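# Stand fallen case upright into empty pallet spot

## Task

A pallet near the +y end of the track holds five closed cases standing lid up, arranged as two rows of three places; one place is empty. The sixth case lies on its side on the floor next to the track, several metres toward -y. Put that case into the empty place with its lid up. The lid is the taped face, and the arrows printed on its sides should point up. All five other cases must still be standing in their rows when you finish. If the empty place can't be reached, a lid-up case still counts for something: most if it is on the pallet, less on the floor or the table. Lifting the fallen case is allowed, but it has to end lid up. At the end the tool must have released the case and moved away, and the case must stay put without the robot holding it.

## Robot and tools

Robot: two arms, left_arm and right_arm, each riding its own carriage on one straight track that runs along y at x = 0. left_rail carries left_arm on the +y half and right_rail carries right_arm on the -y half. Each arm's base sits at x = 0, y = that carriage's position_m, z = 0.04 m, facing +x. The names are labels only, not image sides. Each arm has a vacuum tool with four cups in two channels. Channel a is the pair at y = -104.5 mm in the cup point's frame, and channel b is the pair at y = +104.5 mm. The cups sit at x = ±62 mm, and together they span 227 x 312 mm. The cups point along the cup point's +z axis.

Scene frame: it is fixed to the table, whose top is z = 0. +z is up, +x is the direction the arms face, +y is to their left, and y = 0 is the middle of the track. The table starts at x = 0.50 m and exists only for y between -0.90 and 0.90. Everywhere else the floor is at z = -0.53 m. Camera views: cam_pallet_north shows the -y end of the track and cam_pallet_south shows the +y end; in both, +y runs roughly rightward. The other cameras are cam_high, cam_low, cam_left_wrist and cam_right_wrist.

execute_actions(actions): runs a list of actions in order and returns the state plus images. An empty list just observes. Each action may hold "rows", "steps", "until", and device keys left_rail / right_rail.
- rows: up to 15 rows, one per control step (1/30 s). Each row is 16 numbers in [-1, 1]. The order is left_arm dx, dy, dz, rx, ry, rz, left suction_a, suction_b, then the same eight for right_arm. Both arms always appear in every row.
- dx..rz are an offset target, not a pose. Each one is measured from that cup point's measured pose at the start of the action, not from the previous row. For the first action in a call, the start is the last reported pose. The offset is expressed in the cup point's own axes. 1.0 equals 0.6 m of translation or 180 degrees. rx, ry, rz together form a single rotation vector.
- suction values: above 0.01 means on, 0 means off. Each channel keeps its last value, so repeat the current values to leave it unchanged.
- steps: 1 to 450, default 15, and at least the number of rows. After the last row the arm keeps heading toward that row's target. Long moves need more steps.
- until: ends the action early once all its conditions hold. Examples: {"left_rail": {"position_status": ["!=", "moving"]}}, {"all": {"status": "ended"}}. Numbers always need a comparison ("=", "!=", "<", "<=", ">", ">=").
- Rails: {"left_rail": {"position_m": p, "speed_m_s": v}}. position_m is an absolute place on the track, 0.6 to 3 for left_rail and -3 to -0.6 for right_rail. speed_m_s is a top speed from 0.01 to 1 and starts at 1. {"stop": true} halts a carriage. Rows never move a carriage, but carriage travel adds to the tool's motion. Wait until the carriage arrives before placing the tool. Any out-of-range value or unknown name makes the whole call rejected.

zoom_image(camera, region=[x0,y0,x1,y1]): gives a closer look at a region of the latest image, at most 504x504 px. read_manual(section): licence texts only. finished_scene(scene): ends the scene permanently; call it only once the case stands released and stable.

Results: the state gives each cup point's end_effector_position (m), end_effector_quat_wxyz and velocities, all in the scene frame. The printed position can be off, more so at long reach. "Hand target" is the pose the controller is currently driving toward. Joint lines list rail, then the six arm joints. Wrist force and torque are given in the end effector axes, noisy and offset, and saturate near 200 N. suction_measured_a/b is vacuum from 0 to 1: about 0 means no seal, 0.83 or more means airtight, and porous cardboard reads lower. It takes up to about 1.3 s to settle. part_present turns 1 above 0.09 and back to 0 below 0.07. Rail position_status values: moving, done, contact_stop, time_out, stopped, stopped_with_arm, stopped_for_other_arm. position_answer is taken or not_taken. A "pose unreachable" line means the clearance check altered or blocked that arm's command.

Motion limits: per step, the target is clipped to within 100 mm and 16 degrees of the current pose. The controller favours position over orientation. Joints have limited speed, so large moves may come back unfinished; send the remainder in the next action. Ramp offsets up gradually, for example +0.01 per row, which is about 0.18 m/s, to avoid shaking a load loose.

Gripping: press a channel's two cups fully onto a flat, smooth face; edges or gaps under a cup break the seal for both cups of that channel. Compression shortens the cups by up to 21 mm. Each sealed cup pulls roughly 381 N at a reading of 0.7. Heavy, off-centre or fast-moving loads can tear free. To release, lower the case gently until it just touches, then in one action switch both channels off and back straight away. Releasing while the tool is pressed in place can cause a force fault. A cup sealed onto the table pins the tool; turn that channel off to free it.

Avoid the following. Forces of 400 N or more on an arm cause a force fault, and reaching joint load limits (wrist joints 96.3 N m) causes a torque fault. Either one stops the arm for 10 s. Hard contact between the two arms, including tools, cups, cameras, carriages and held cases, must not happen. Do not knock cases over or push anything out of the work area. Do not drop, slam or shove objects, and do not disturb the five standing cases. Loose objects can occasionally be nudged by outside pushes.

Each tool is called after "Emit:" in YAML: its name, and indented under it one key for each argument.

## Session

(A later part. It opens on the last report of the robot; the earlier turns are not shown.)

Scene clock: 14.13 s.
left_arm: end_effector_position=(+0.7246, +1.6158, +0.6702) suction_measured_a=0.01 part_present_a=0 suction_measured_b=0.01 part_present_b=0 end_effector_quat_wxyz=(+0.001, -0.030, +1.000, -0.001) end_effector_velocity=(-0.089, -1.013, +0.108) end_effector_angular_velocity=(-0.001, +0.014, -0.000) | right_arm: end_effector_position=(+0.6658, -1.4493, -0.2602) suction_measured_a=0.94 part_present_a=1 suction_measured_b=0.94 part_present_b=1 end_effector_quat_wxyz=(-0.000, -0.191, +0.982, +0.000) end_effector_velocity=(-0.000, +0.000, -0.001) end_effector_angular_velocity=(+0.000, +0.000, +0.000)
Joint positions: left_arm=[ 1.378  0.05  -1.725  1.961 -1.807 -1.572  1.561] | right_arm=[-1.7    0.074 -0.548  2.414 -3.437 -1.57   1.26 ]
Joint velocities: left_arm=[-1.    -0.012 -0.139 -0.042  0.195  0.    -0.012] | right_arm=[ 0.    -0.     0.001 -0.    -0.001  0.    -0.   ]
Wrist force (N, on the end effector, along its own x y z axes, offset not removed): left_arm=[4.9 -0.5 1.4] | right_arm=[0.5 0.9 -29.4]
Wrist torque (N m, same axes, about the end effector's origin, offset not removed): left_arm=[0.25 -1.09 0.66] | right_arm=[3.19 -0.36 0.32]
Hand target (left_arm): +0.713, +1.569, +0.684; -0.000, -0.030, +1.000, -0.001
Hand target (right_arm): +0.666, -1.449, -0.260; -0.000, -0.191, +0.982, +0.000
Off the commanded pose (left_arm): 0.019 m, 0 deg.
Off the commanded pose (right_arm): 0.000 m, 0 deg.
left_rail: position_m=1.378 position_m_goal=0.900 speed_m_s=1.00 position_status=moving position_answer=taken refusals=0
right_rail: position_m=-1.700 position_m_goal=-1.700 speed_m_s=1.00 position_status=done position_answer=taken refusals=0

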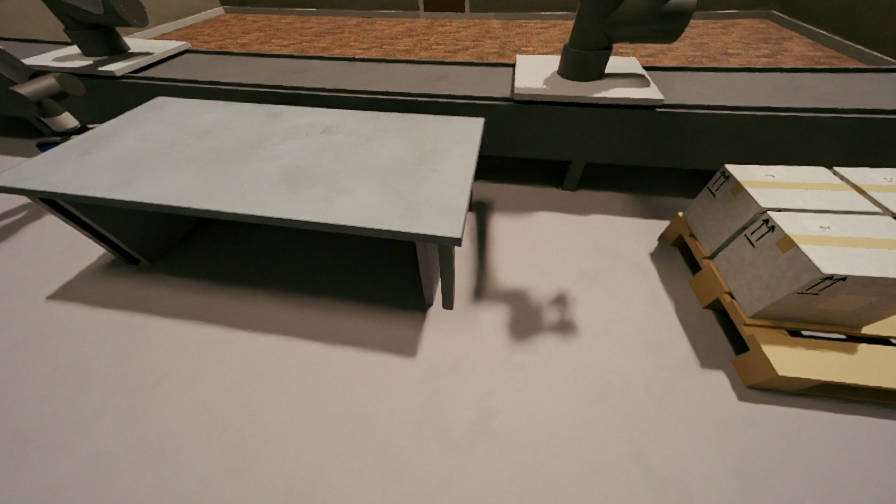

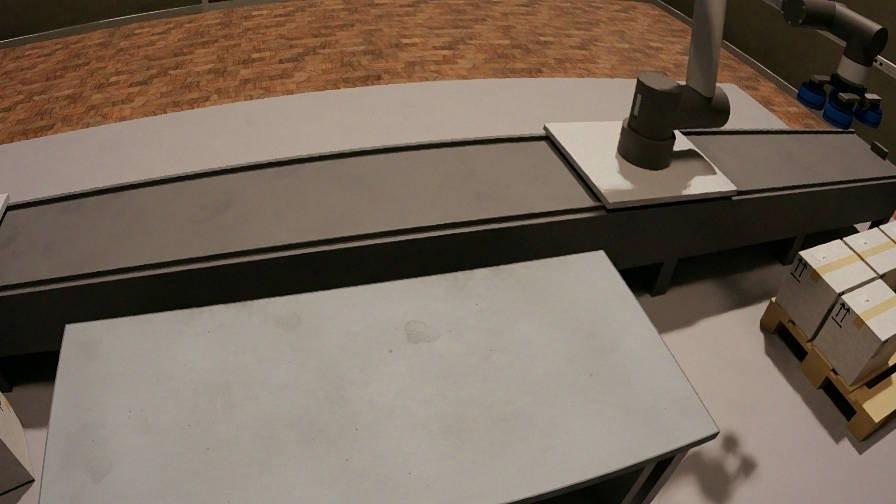

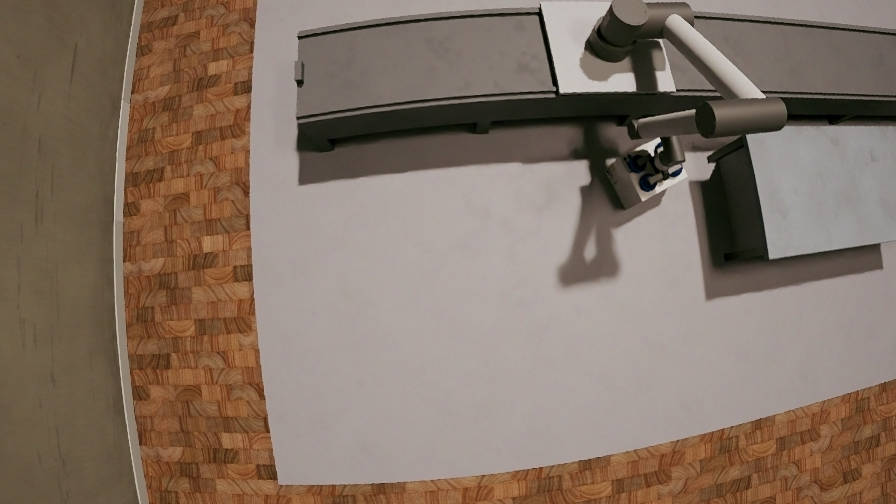

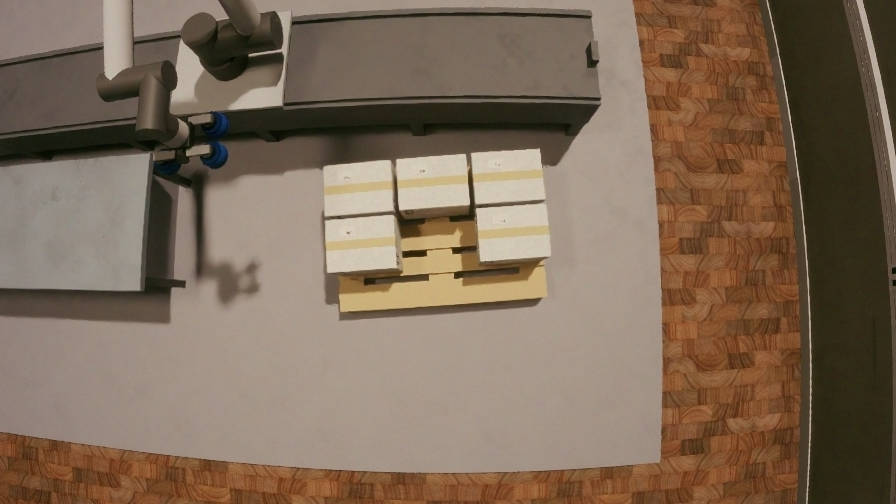

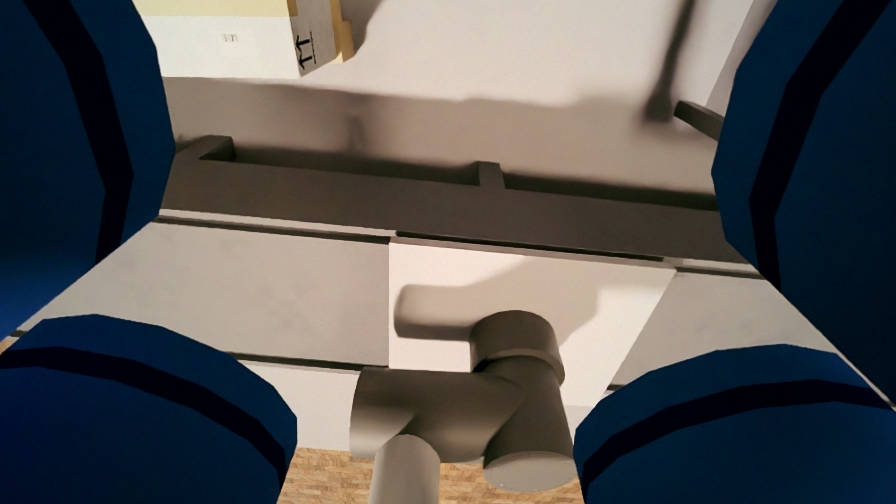

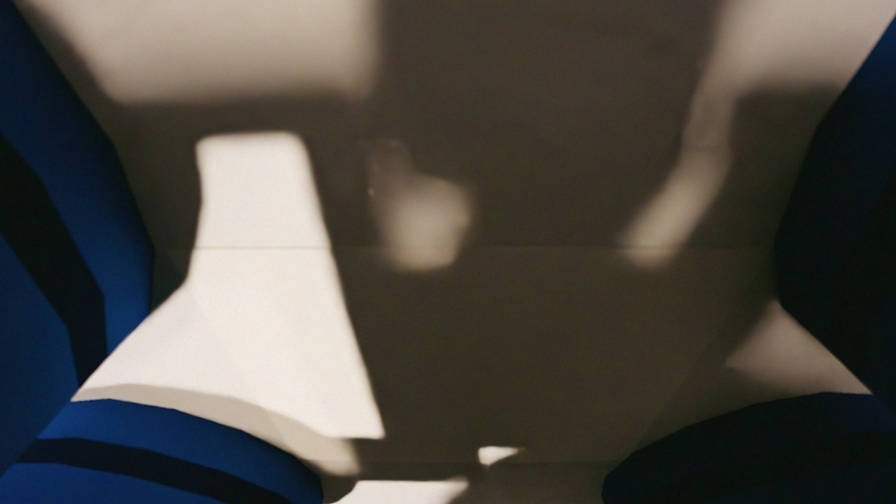

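Emit:
execute_actions:
  actions:
    - {"steps":1}
    - {"rows":[ [0,0,0,0,0,0,0,0, 0,0,-0.008,0,0,0,1,1], [0,0,0,0,0,0,0,0, 0,0,-0.024,0,0,0,1,1], [0,0,0,0,0,0,0,0, -0.01,-0.004,-0.05,0,0,0.003,1,1], [0,0,0,0,0,0,0,0, -0.03,-0.012,-0.085,0,0,0.008,1,1], [0,0,0,0,0,0,0,0, -0.06,-0.024,-0.13,0,0,0.016,1,1], [0,0,0,0,0,0,0,0, -0.09,-0.036,-0.18,0,0,0.025,1,1], [0,0,0,0,0,0,0,0, -0.125,-0.05,-0.23,0,0,0.034,1,1], [0,0,0,0,0,0,0,0, -0.16,-0.065,-0.28,0,0,0.044,1,1], [0,0,0,0,0,0,0,0, -0.195,-0.079,-0.33,0,0,0.054,1,1], [0,0,0,0,0,0,0,0, -0.23,-0.093,-0.38,0,0,0.063,1,1], [0,0,0,0,0,0,0,0, -0.265,-0.107,-0.43,0,0,0.073,1,1], [0,0,0,0,0,0,0,0, -0.3,-0.121,-0.48,0,0,0.082,1,1], [0,0,0,0,0,0,0,0, -0.33,-0.133,-0.53,0,0,0.091,1,1], [0,0,0,0,0,0,0,0, -0.355,-0.144,-0.57,0,0,0.098,1,1], [0,0,0,0,0,0,0,0, -0.371,-0.15,-0.6,0,0,0.102,1,1]],"steps":36}
    - {"rows":[ [0,0,0,0,0,0,0,0, 0.002,0,-0.006,0,0.005,0,1,1], [0,0,0,0,0,0,0,0, 0.005,0,-0.017,0,0.015,0,1,1], [0,0,0,0,0,0,0,0, 0.01,0,-0.034,0,0.03,0,1,1], [0,0,0,0,0,0,0,0, 0.016,0,-0.054,0,0.048,0,1,1], [0,0,0,0,0,0,0,0, 0.022,0,-0.075,0,0.066,0,1,1], [0,0,0,0,0,0,0,0, 0.028,0,-0.096,0,0.085,0,1,1], [0,0,0,0,0,0,0,0, 0.034,0,-0.117,0,0.103,0,1,1], [0,0,0,0,0,0,0,0, 0.04,0,-0.138,0,0.122,0,1,1], [0,0,0,0,0,0,0,0, 0.046,0,-0.158,0,0.14,0,1,1], [0,0,0,0,0,0,0,0, 0.052,0,-0.179,0,0.158,0,1,1], [0,0,0,0,0,0,0,0, 0.059,0,-0.2,0,0.177,0,1,1], [0,0,0,0,0,0,0,0, 0.065,0,-0.221,0,0.195,0,1,1], [0,0,0,0,0,0,0,0, 0.071,0,-0.242,0,0.214,0,1,1], [0,0,0,0,0,0,0,0, 0.077,0,-0.262,0,0.232,0,1,1], [0,0,0,0,0,0,0,0, 0.083,0,-0.283,0,0.25,0,1,1]],"steps":30}

Scene clock: 18.20 s.
left_arm: end_effector_position=(+0.7131, +1.1356, +0.6840) suction_measured_a=0.01 part_present_a=0 suction_measured_b=0.01 part_present_b=0 end_effector_quat_wxyz=(-0.000, -0.030, +1.000, -0.001) end_effector_velocity=(+0.000, +0.000, -0.000) end_effector_angular_velocity=(-0.000, +0.000, -0.000) | right_arm: end_effector_position=(+0.8530, -1.4525, +0.2641) suction_measured_a=0.94 part_present_a=1 suction_measured_b=0.94 part_present_b=1 end_effector_quat_wxyz=(-0.364, -0.030, +0.931, -0.011) end_effector_velocity=(-0.007, -0.001, -0.001) end_effector_angular_velocity=(-0.021, +0.261, +0.003)
Joint positions: left_arm=[ 0.9    0.049 -1.743  1.955 -1.782 -1.572  1.56 ] | right_arm=[-1.7    0.056 -1.111  1.802 -1.516 -1.575  1.564]
Joint velocities: left_arm=[ 0. -0.  0. -0.  0. -0.  0.] | right_arm=[ 0.     0.002  0.087 -0.108  0.283 -0.005  0.004]
Wrist force (N, on the end effector, along its own x y z axes, offset not removed): left_arm=[0.6 1.1 6.6] | right_arm=[28.2 -1.9 -21.4]
Wrist torque (N m, same axes, about the end effector's origin, offset not removed): left_arm=[0.51 -0.52 0.66] | right_arm=[2.23 2.31 1.85]
Hand target (left_arm): +0.713, +1.136, +0.684; -0.000, -0.030, +1.000, -0.001
Hand target (right_arm): +0.852, -1.452, +0.264; -0.380, -0.030, +0.924, -0.012
Off the commanded pose (left_arm): 0.000 m, 0 deg.
Off the commanded pose (right_arm): 0.001 m, 2 deg.
left_rail: position_m=0.900 position_m_goal=0.900 speed_m_s=1.00 position_status=done position_answer=taken refusals=0
right_rail: position_m=-1.700 position_m_goal=-1.700 speed_m_s=1.00 position_status=done position_answer=taken refusals=0

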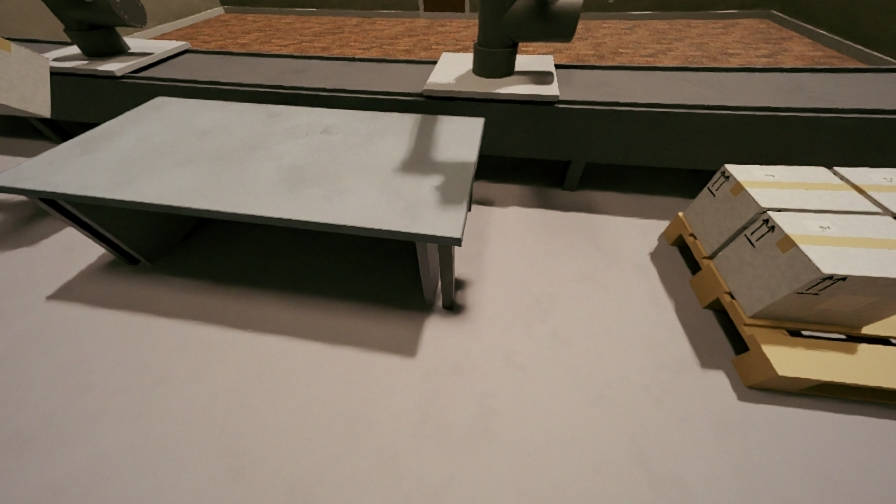

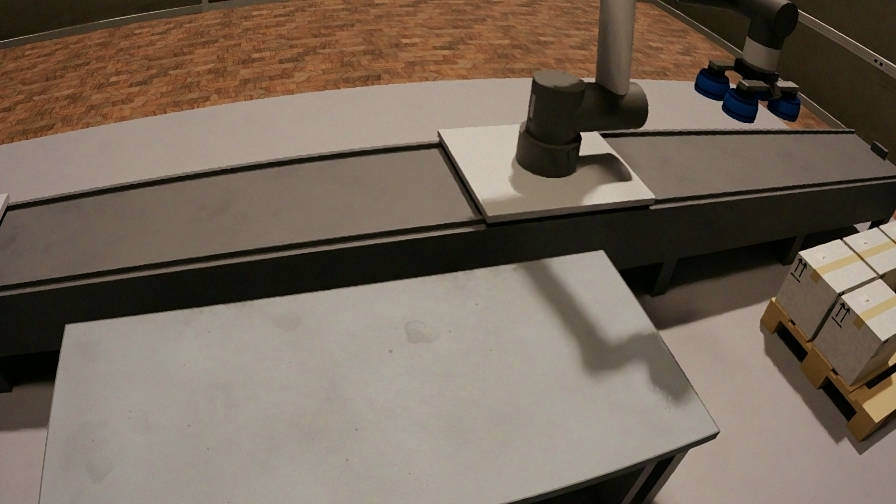

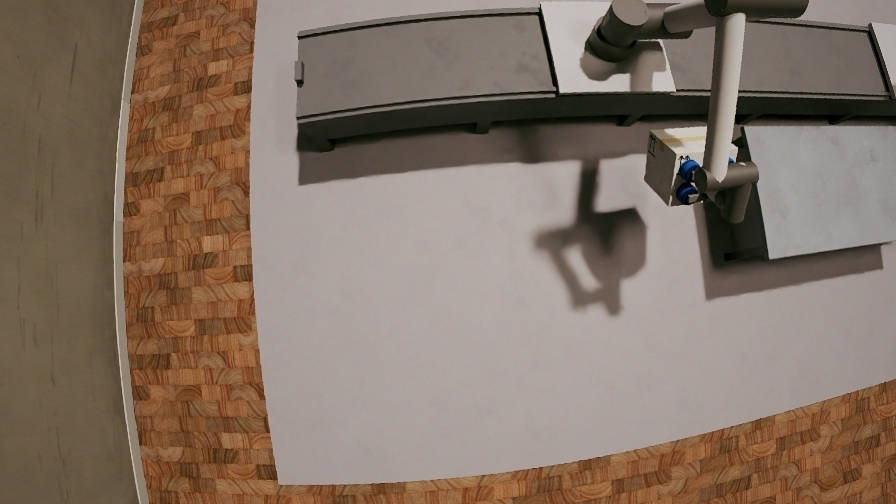

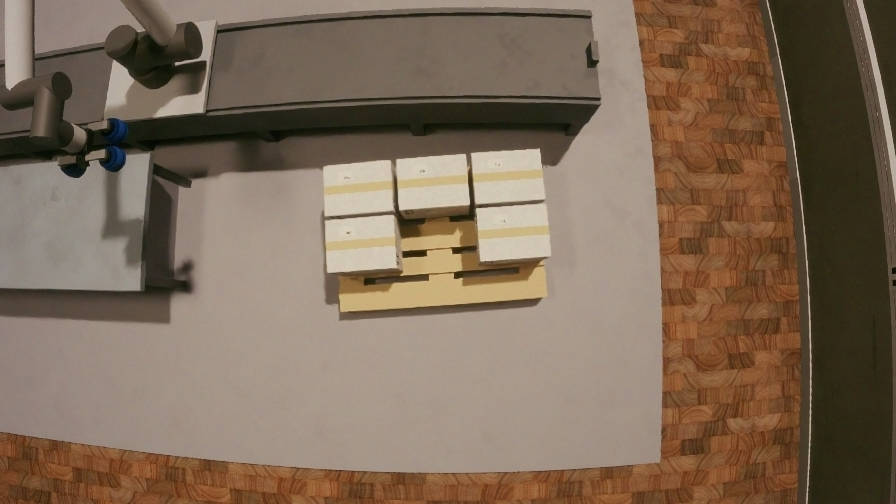

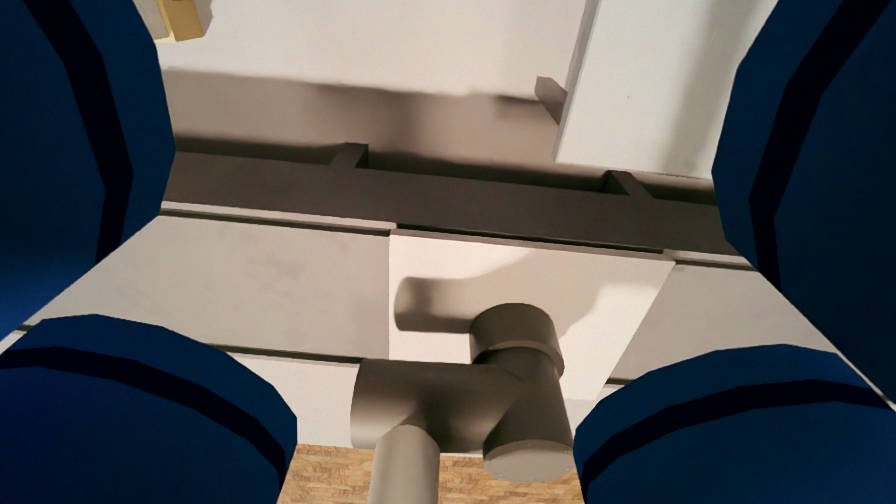

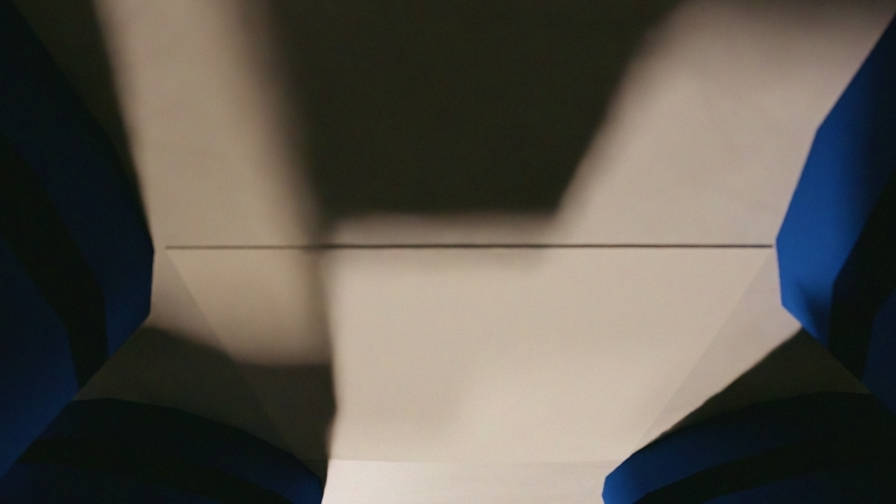

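Emit:
execute_actions:
  actions:
    - {"left_rail":{"position_m":0.6},"rows":[ [0,-0.01,0,0,0,0,0,0, 0,0,0,0,0.015,0,1,1], [0,-0.03,0,0,0,0,0,0, 0,0,0,0,0.025,0,1,1], [0,-0.06,0,0,0,0,0,0, 0,0,0,0,0.04,0,1,1], [0,-0.1,0,0,0,0,0,0, 0,0,0,0,0.058,0,1,1], [0,-0.14,0,0,0,0,0,0, 0,0,0,0,0.077,0,1,1], [0,-0.18,0,0,0,0,0,0, 0,0,0,0,0.096,0,1,1], [0,-0.22,0,0,0,0,0,0, 0,0,0,0,0.115,0,1,1], [0,-0.26,0,0,0,0,0,0, 0,0,0,0,0.134,0,1,1], [0,-0.3,0,0,0,0,0,0, 0,0,0,0,0.153,0,1,1], [0,-0.34,0,0,0,0,0,0, 0,0,0,0,0.172,0,1,1], [0,-0.38,0,0,0,0,0,0, 0,0,0,0,0.191,0,1,1], [0,-0.42,0,0,0,0,0,0, 0,0,0,0,0.21,0,1,1], [0,-0.46,0,0,0,0,0,0, 0,0,0,0,0.229,0,1,1], [0,-0.49,0,0,0,0,0,0, 0,0,0,0,0.248,0,1,1], [0,-0.5,0,0,0,0,0,0, 0,0,0,0,0.2626,0,1,1]],"steps":18}
    - {"right_rail":{"position_m":-0.6},"steps":90,"until":{"all":{"status":"ended"}}}
    - {"rows":[ [0,0,0,0,0,0,0,0, -0.005,0,0,0,0,0,1,1], [0,0,0,0,0,0,0,0, -0.015,0,0,0,0,0,1,1], [0,0,0,0,0,0,0,0, -0.03,0,0,0,0,0,1,1], [0,0,0,0,0,0,0,0, -0.045,0,0,0,0,0,1,1], [0,0,0,0,0,0,0,0, -0.06,0,0,0,0,0,1,1], [0,0,0,0,0,0,0,0, -0.075,0,0,0,0,0,1,1], [0,0,0,0,0,0,0,0, -0.09,0,0,0,0,0,1,1], [0,0,0,0,0,0,0,0, -0.105,0,0,0,0,0,1,1], [0,0,0,0,0,0,0,0, -0.115,0,0,0,0,0,1,1], [0,0,0,0,0,0,0,0, -0.123,0,0,0,0,0,1,1]],"steps":20}

Scene clock: 21.93 s.
left_arm: end_effector_position=(+0.7313, +0.5364, +0.6839) suction_measured_a=0.01 part_present_a=0 suction_measured_b=0.01 part_present_b=0 end_effector_quat_wxyz=(-0.001, -0.030, +1.000, -0.000) end_effector_velocity=(+0.000, -0.000, -0.000) end_effector_angular_velocity=(+0.000, +0.000, +0.000) | right_arm: end_effector_position=(+0.8528, -0.3523, +0.1929) suction_measured_a=0.94 part_present_a=1 suction_measured_b=0.94 part_present_b=1 end_effector_quat_wxyz=(+0.707, +0.023, -0.707, +0.022) end_effector_velocity=(+0.001, +0.000, -0.020) end_effector_angular_velocity=(+0.000, -0.001, +0.001)
Joint positions: left_arm=[ 0.6   -0.364 -1.765  1.972 -1.777 -1.572  1.147] | right_arm=[-0.6    0.056 -0.746  1.521 -0.774 -1.578  1.569]
Joint velocities: left_arm=[ 0. -0.  0. -0.  0. -0. -0.] | right_arm=[-0.     0.001  0.016  0.001 -0.018  0.     0.   ]
Wrist force (N, on the end effector, along its own x y z axes, offset not removed): left_arm=[1.9 -2.0 5.5] | right_arm=[29.6 0.5 -2.5]
Wrist torque (N m, same axes, about the end effector's origin, offset not removed): left_arm=[0.02 -0.67 0.58] | right_arm=[0.83 3.43 2.59]
Hand target (left_arm): +0.731, +0.536, +0.684; -0.001, -0.030, +1.000, -0.000
Hand target (right_arm): +0.853, -0.352, +0.190; +0.707, +0.023, -0.707, +0.022
Off the commanded pose (left_arm): 0.000 m, 0 deg.
Off the commanded pose (right_arm): 0.003 m, 0 deg.
left_rail: position_m=0.600 position_m_goal=0.600 speed_m_s=1.00 position_status=done position_answer=taken refusals=0
right_rail: position_m=-0.600 position_m_goal=-0.600 speed_m_s=1.00 position_status=done position_answer=taken refusals=0

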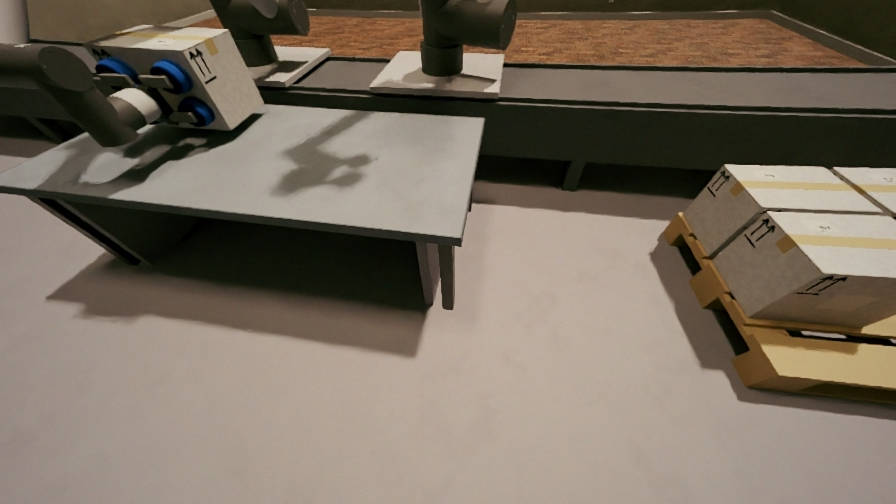

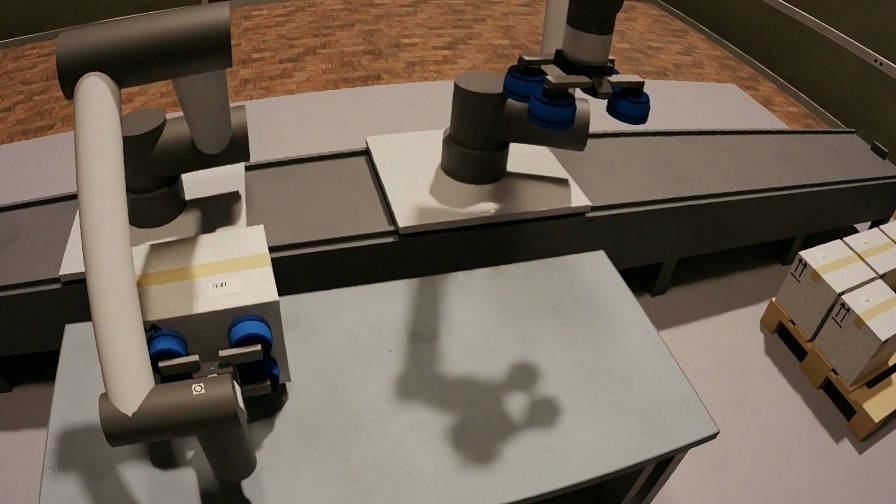

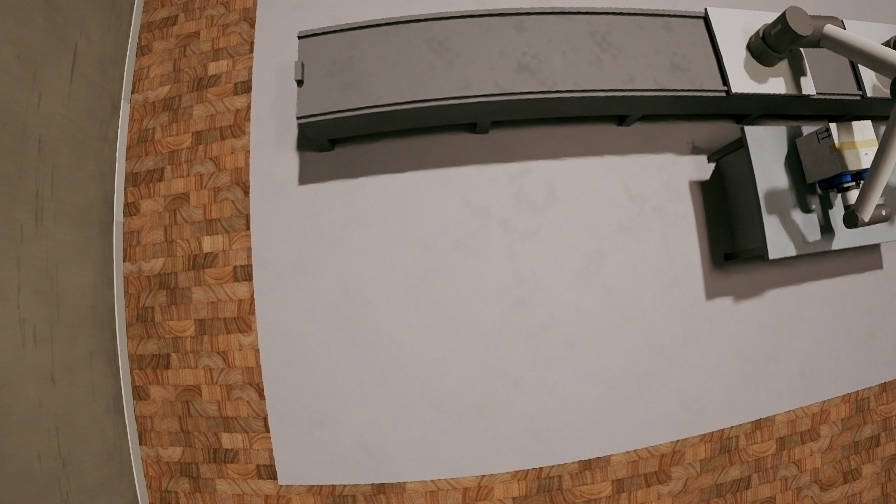

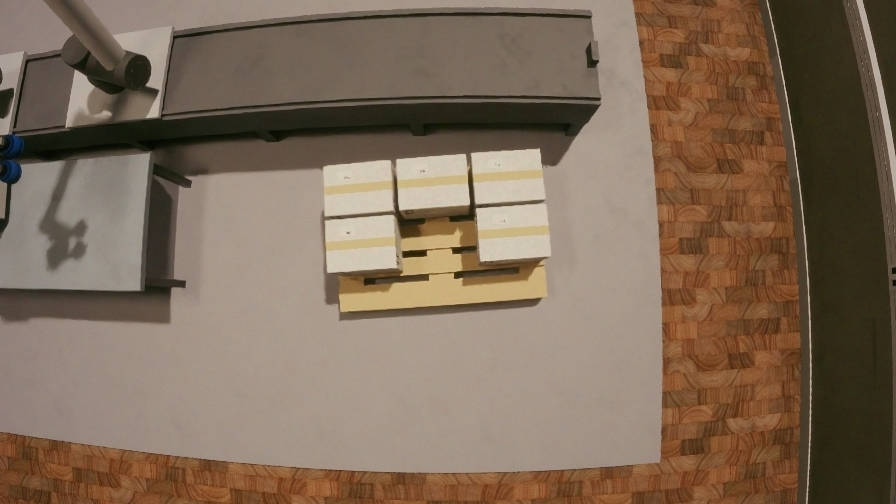

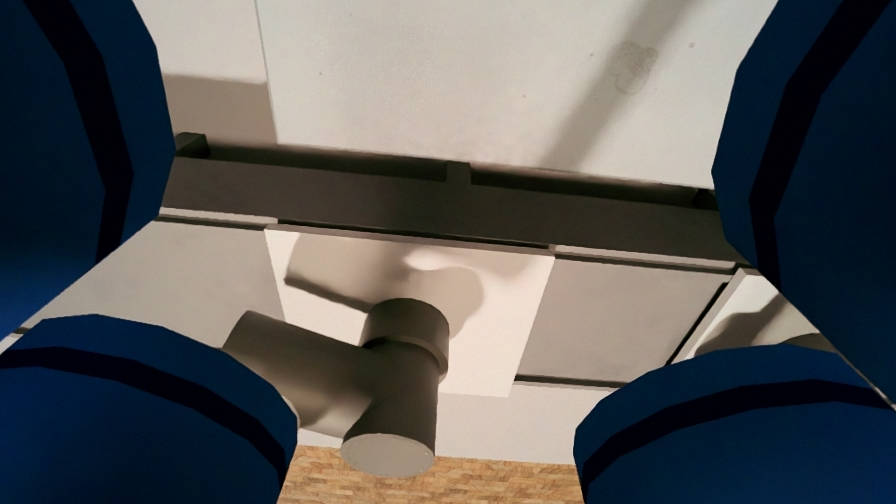

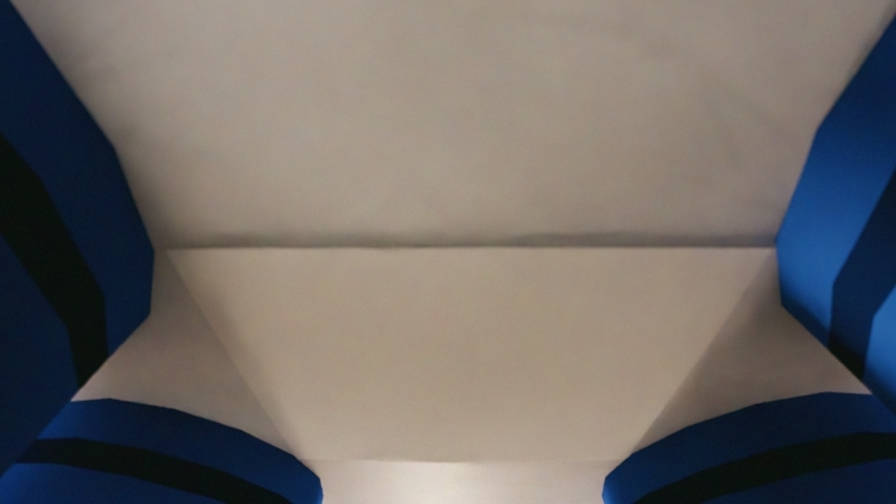

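Emit:
execute_actions:
  actions:
    - {"rows":[ [0,0,0,0,0,0,0,0, -0.008,0,0,0,0,0,1,1], [0,0,0,0,0,0,0,0, -0.014,0,0,0,0,0,1,1], [0,0,0,0,0,0,0,0, -0.02,0,0,0,0,0,1,1], [0,0,0,0,0,0,0,0, -0.026,0,0,0,0,0,1,1], [0,0,0,0,0,0,0,0, -0.032,0,0,0,0,0,1,1], [0,0,0,0,0,0,0,0, -0.038,0,0,0,0,0,1,1], [0,0,0,0,0,0,0,0, -0.043,0,0,0,0,0,1,1], [0,0,0,0,0,0,0,0, -0.047,0,0,0,0,0,1,1]],"steps":16}

Emit:
zoom_image:
  camera: "cam_high"
  region: [60, 20, 300, 180]

Scene clock: 22.90 s.
left_arm: end_effector_position=(+0.7313, +0.5364, +0.6839) suction_measured_a=0.01 part_present_a=0 suction_measured_b=0.01 part_present_b=0 end_effector_quat_wxyz=(-0.001, -0.030, +1.000, -0.000) end_effector_velocity=(+0.000, -0.000, -0.000) end_effector_angular_velocity=(+0.000, +0.000, +0.000) | right_arm: end_effector_position=(+0.8527, -0.3522, +0.1663) suction_measured_a=0.94 part_present_a=1 suction_measured_b=0.94 part_present_b=1 end_effector_quat_wxyz=(+0.707, +0.023, -0.707, +0.022) end_effector_velocity=(+0.000, -0.000, -0.013) end_effector_angular_velocity=(+0.000, -0.000, -0.000)
Joint positions: left_arm=[ 0.6   -0.364 -1.765  1.972 -1.777 -1.572  1.147] | right_arm=[-0.6    0.057 -0.725  1.523 -0.799 -1.578  1.569]
Joint velocities: left_arm=[ 0. -0.  0. -0.  0.  0. -0.] | right_arm=[ 0.    -0.     0.011  0.001 -0.012  0.    -0.   ]
Wrist force (N, on the end effector, along its own x y z axes, offset not removed): left_arm=[3.2 -1.4 7.0] | right_arm=[31.9 -0.1 -2.2]
Wrist torque (N m, same axes, about the end effector's origin, offset not removed): left_arm=[0.11 -0.92 0.62] | right_arm=[0.83 3.28 2.74]
Hand target (left_arm): +0.731, +0.536, +0.684; -0.001, -0.030, +1.000, -0.000
Hand target (right_arm): +0.853, -0.352, +0.165; +0.707, +0.023, -0.707, +0.022
Off the commanded pose (left_arm): 0.000 m, 0 deg.
Off the commanded pose (right_arm): 0.002 m, 0 deg.
left_rail: position_m=0.600 position_m_goal=0.600 speed_m_s=1.00 position_status=done position_answer=taken refusals=0
right_rail: position_m=-0.600 position_m_goal=-0.600 speed_m_s=1.00 position_status=done position_answer=taken refusals=0

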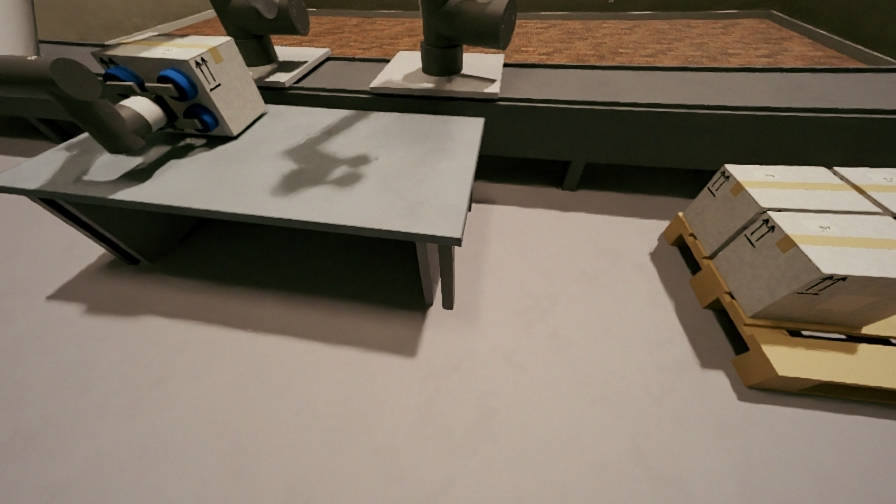

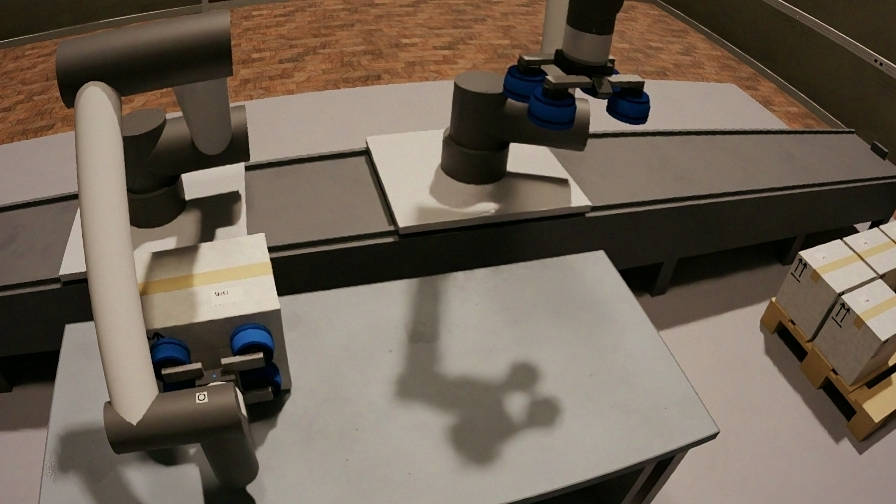

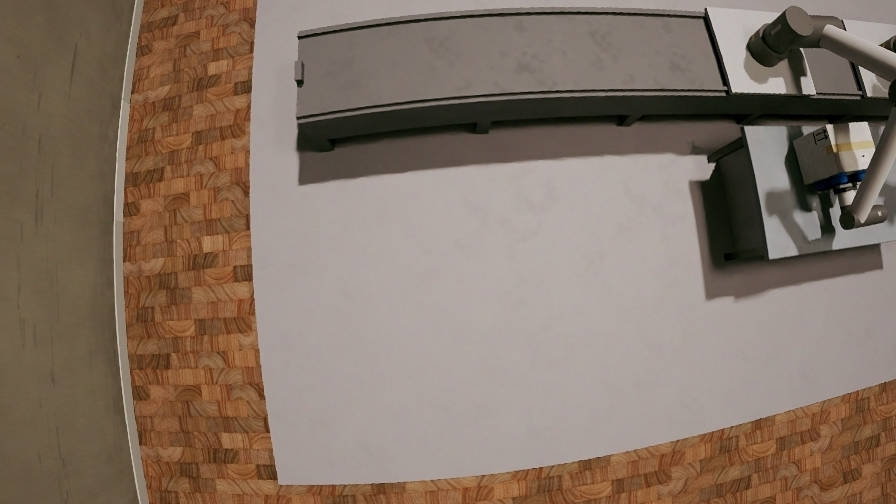

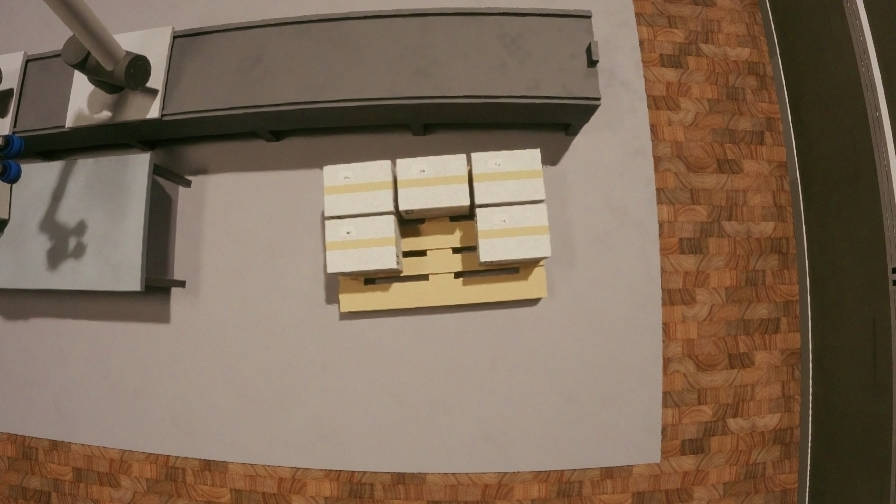

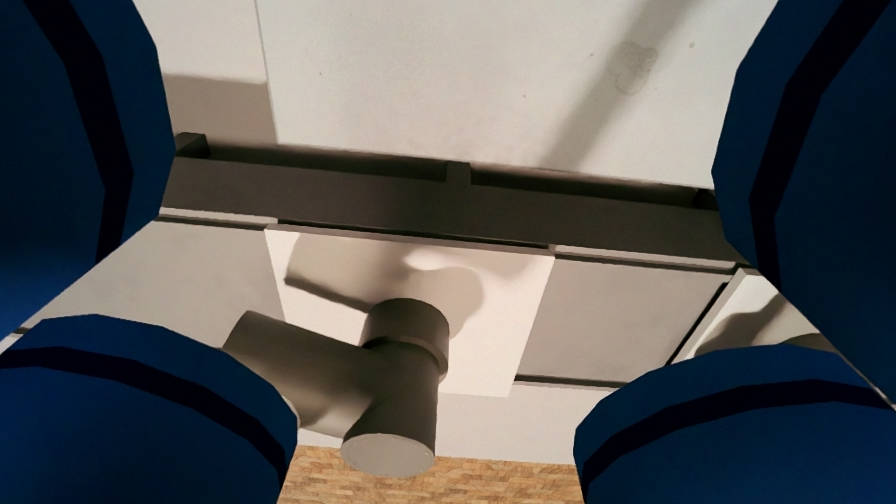

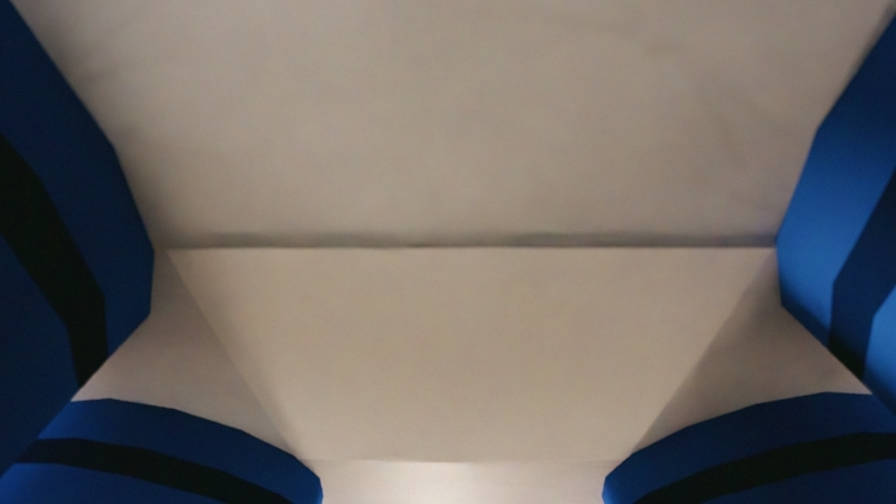

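Region (60, 20, 300, 180) of cam_high's 896x504 image, scaled by 2.100, with more detail than that image has.

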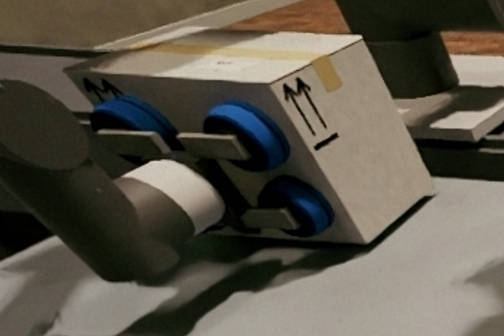

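Emit:
execute_actions:
  actions:
    - {"rows":[ [0,0,0,0,0,0,0,0, -0.005,0,0,0,0,0,1,1], [0,0,0,0,0,0,0,0, -0.008,0,0,0,0,0,1,1], [0,0,0,0,0,0,0,0, -0.011,0,0,0,0,0,1,1], [0,0,0,0,0,0,0,0, -0.0135,0,0,0,0,0,1,1]],"steps":12}

Emit:
zoom_image:
  camera: "cam_high"
  region: [160, 80, 280, 160]

Scene clock: 23.53 s.
left_arm: end_effector_position=(+0.7313, +0.5364, +0.6839) suction_measured_a=0.01 part_present_a=0 suction_measured_b=0.01 part_present_b=0 end_effector_quat_wxyz=(-0.001, -0.030, +1.000, -0.000) end_effector_velocity=(+0.000, -0.000, -0.000) end_effector_angular_velocity=(+0.000, +0.000, +0.000) | right_arm: end_effector_position=(+0.8527, -0.3522, +0.1589) suction_measured_a=0.94 part_present_a=1 suction_measured_b=0.94 part_present_b=1 end_effector_quat_wxyz=(+0.707, +0.023, -0.707, +0.022) end_effector_velocity=(+0.000, +0.000, -0.005) end_effector_angular_velocity=(-0.000, +0.000, +0.000)
Joint positions: left_arm=[ 0.6   -0.364 -1.765  1.972 -1.777 -1.572  1.147] | right_arm=[-0.6    0.056 -0.718  1.524 -0.805 -1.578  1.569]
Joint velocities: left_arm=[ 0. -0.  0. -0. -0. -0. -0.] | right_arm=[ 0.     0.     0.004  0.    -0.004 -0.     0.   ]
Wrist force (N, on the end effector, along its own x y z axes, offset not removed): left_arm=[4.0 -1.5 5.3] | right_arm=[31.2 0.4 0.4]
Wrist torque (N m, same axes, about the end effector's origin, offset not removed): left_arm=[0.13 -1.01 0.71] | right_arm=[0.87 3.48 2.72]
Hand target (left_arm): +0.731, +0.536, +0.684; -0.001, -0.030, +1.000, -0.000
Hand target (right_arm): +0.853, -0.352, +0.158; +0.707, +0.023, -0.707, +0.022
Off the commanded pose (left_arm): 0.000 m, 0 deg.
Off the commanded pose (right_arm): 0.001 m, 0 deg.
left_rail: position_m=0.600 position_m_goal=0.600 speed_m_s=1.00 position_status=done position_answer=taken refusals=0
right_rail: position_m=-0.600 position_m_goal=-0.600 speed_m_s=1.00 position_status=done position_answer=taken refusals=0

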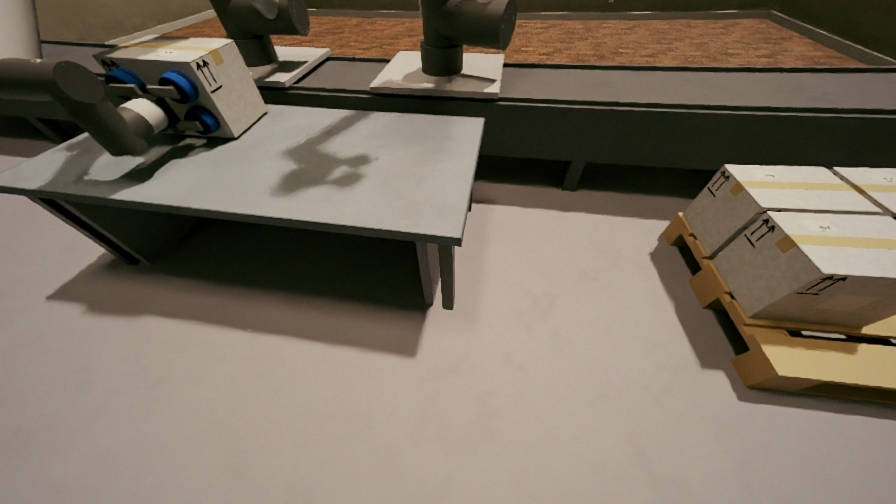

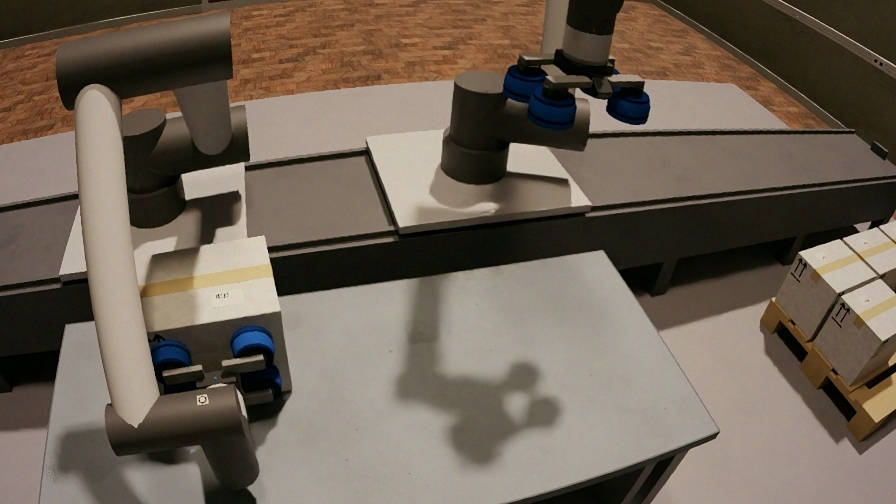

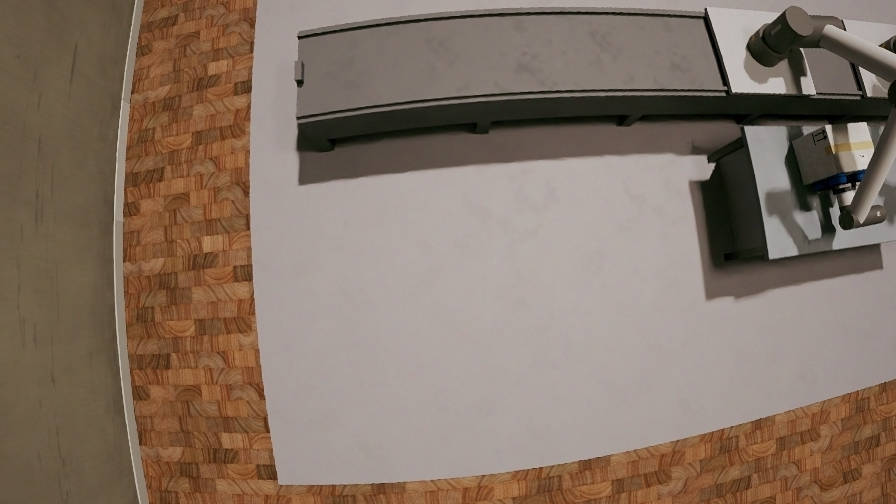

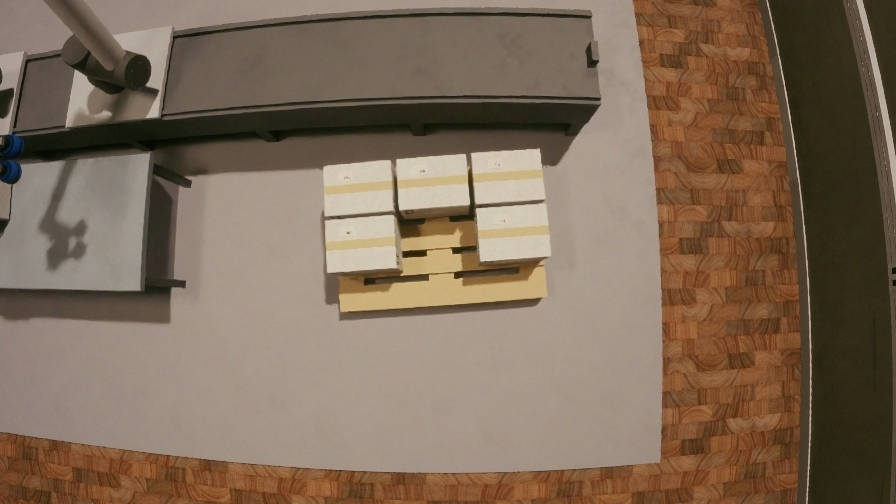

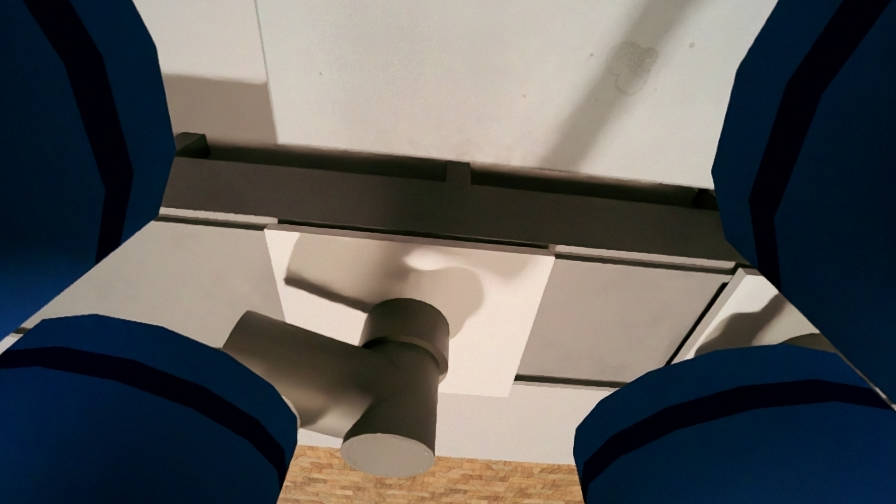

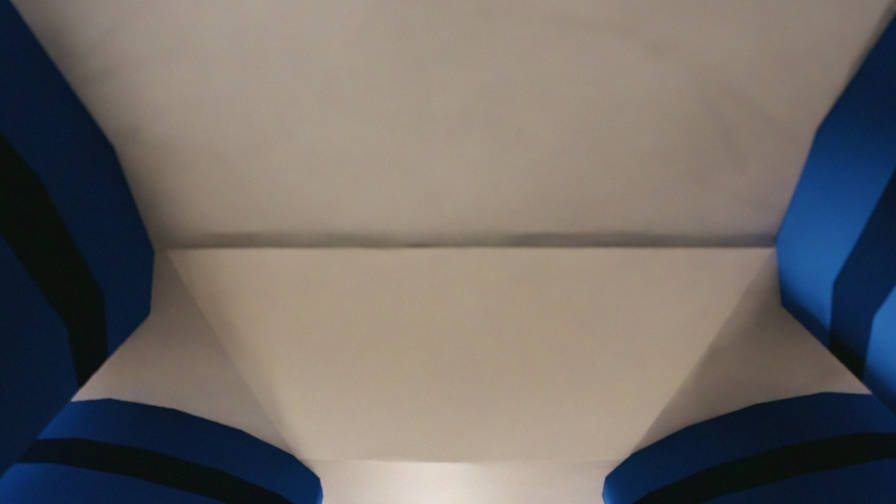

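Region (160, 80, 280, 160) of cam_high's 896x504 image, scaled by 4.200, with more detail than that image has.

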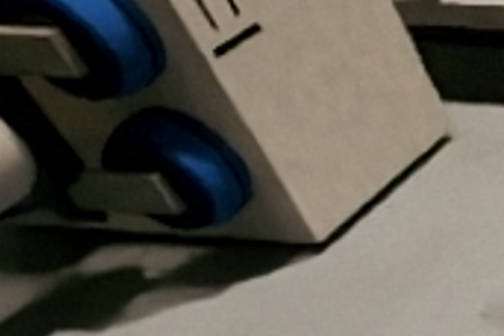

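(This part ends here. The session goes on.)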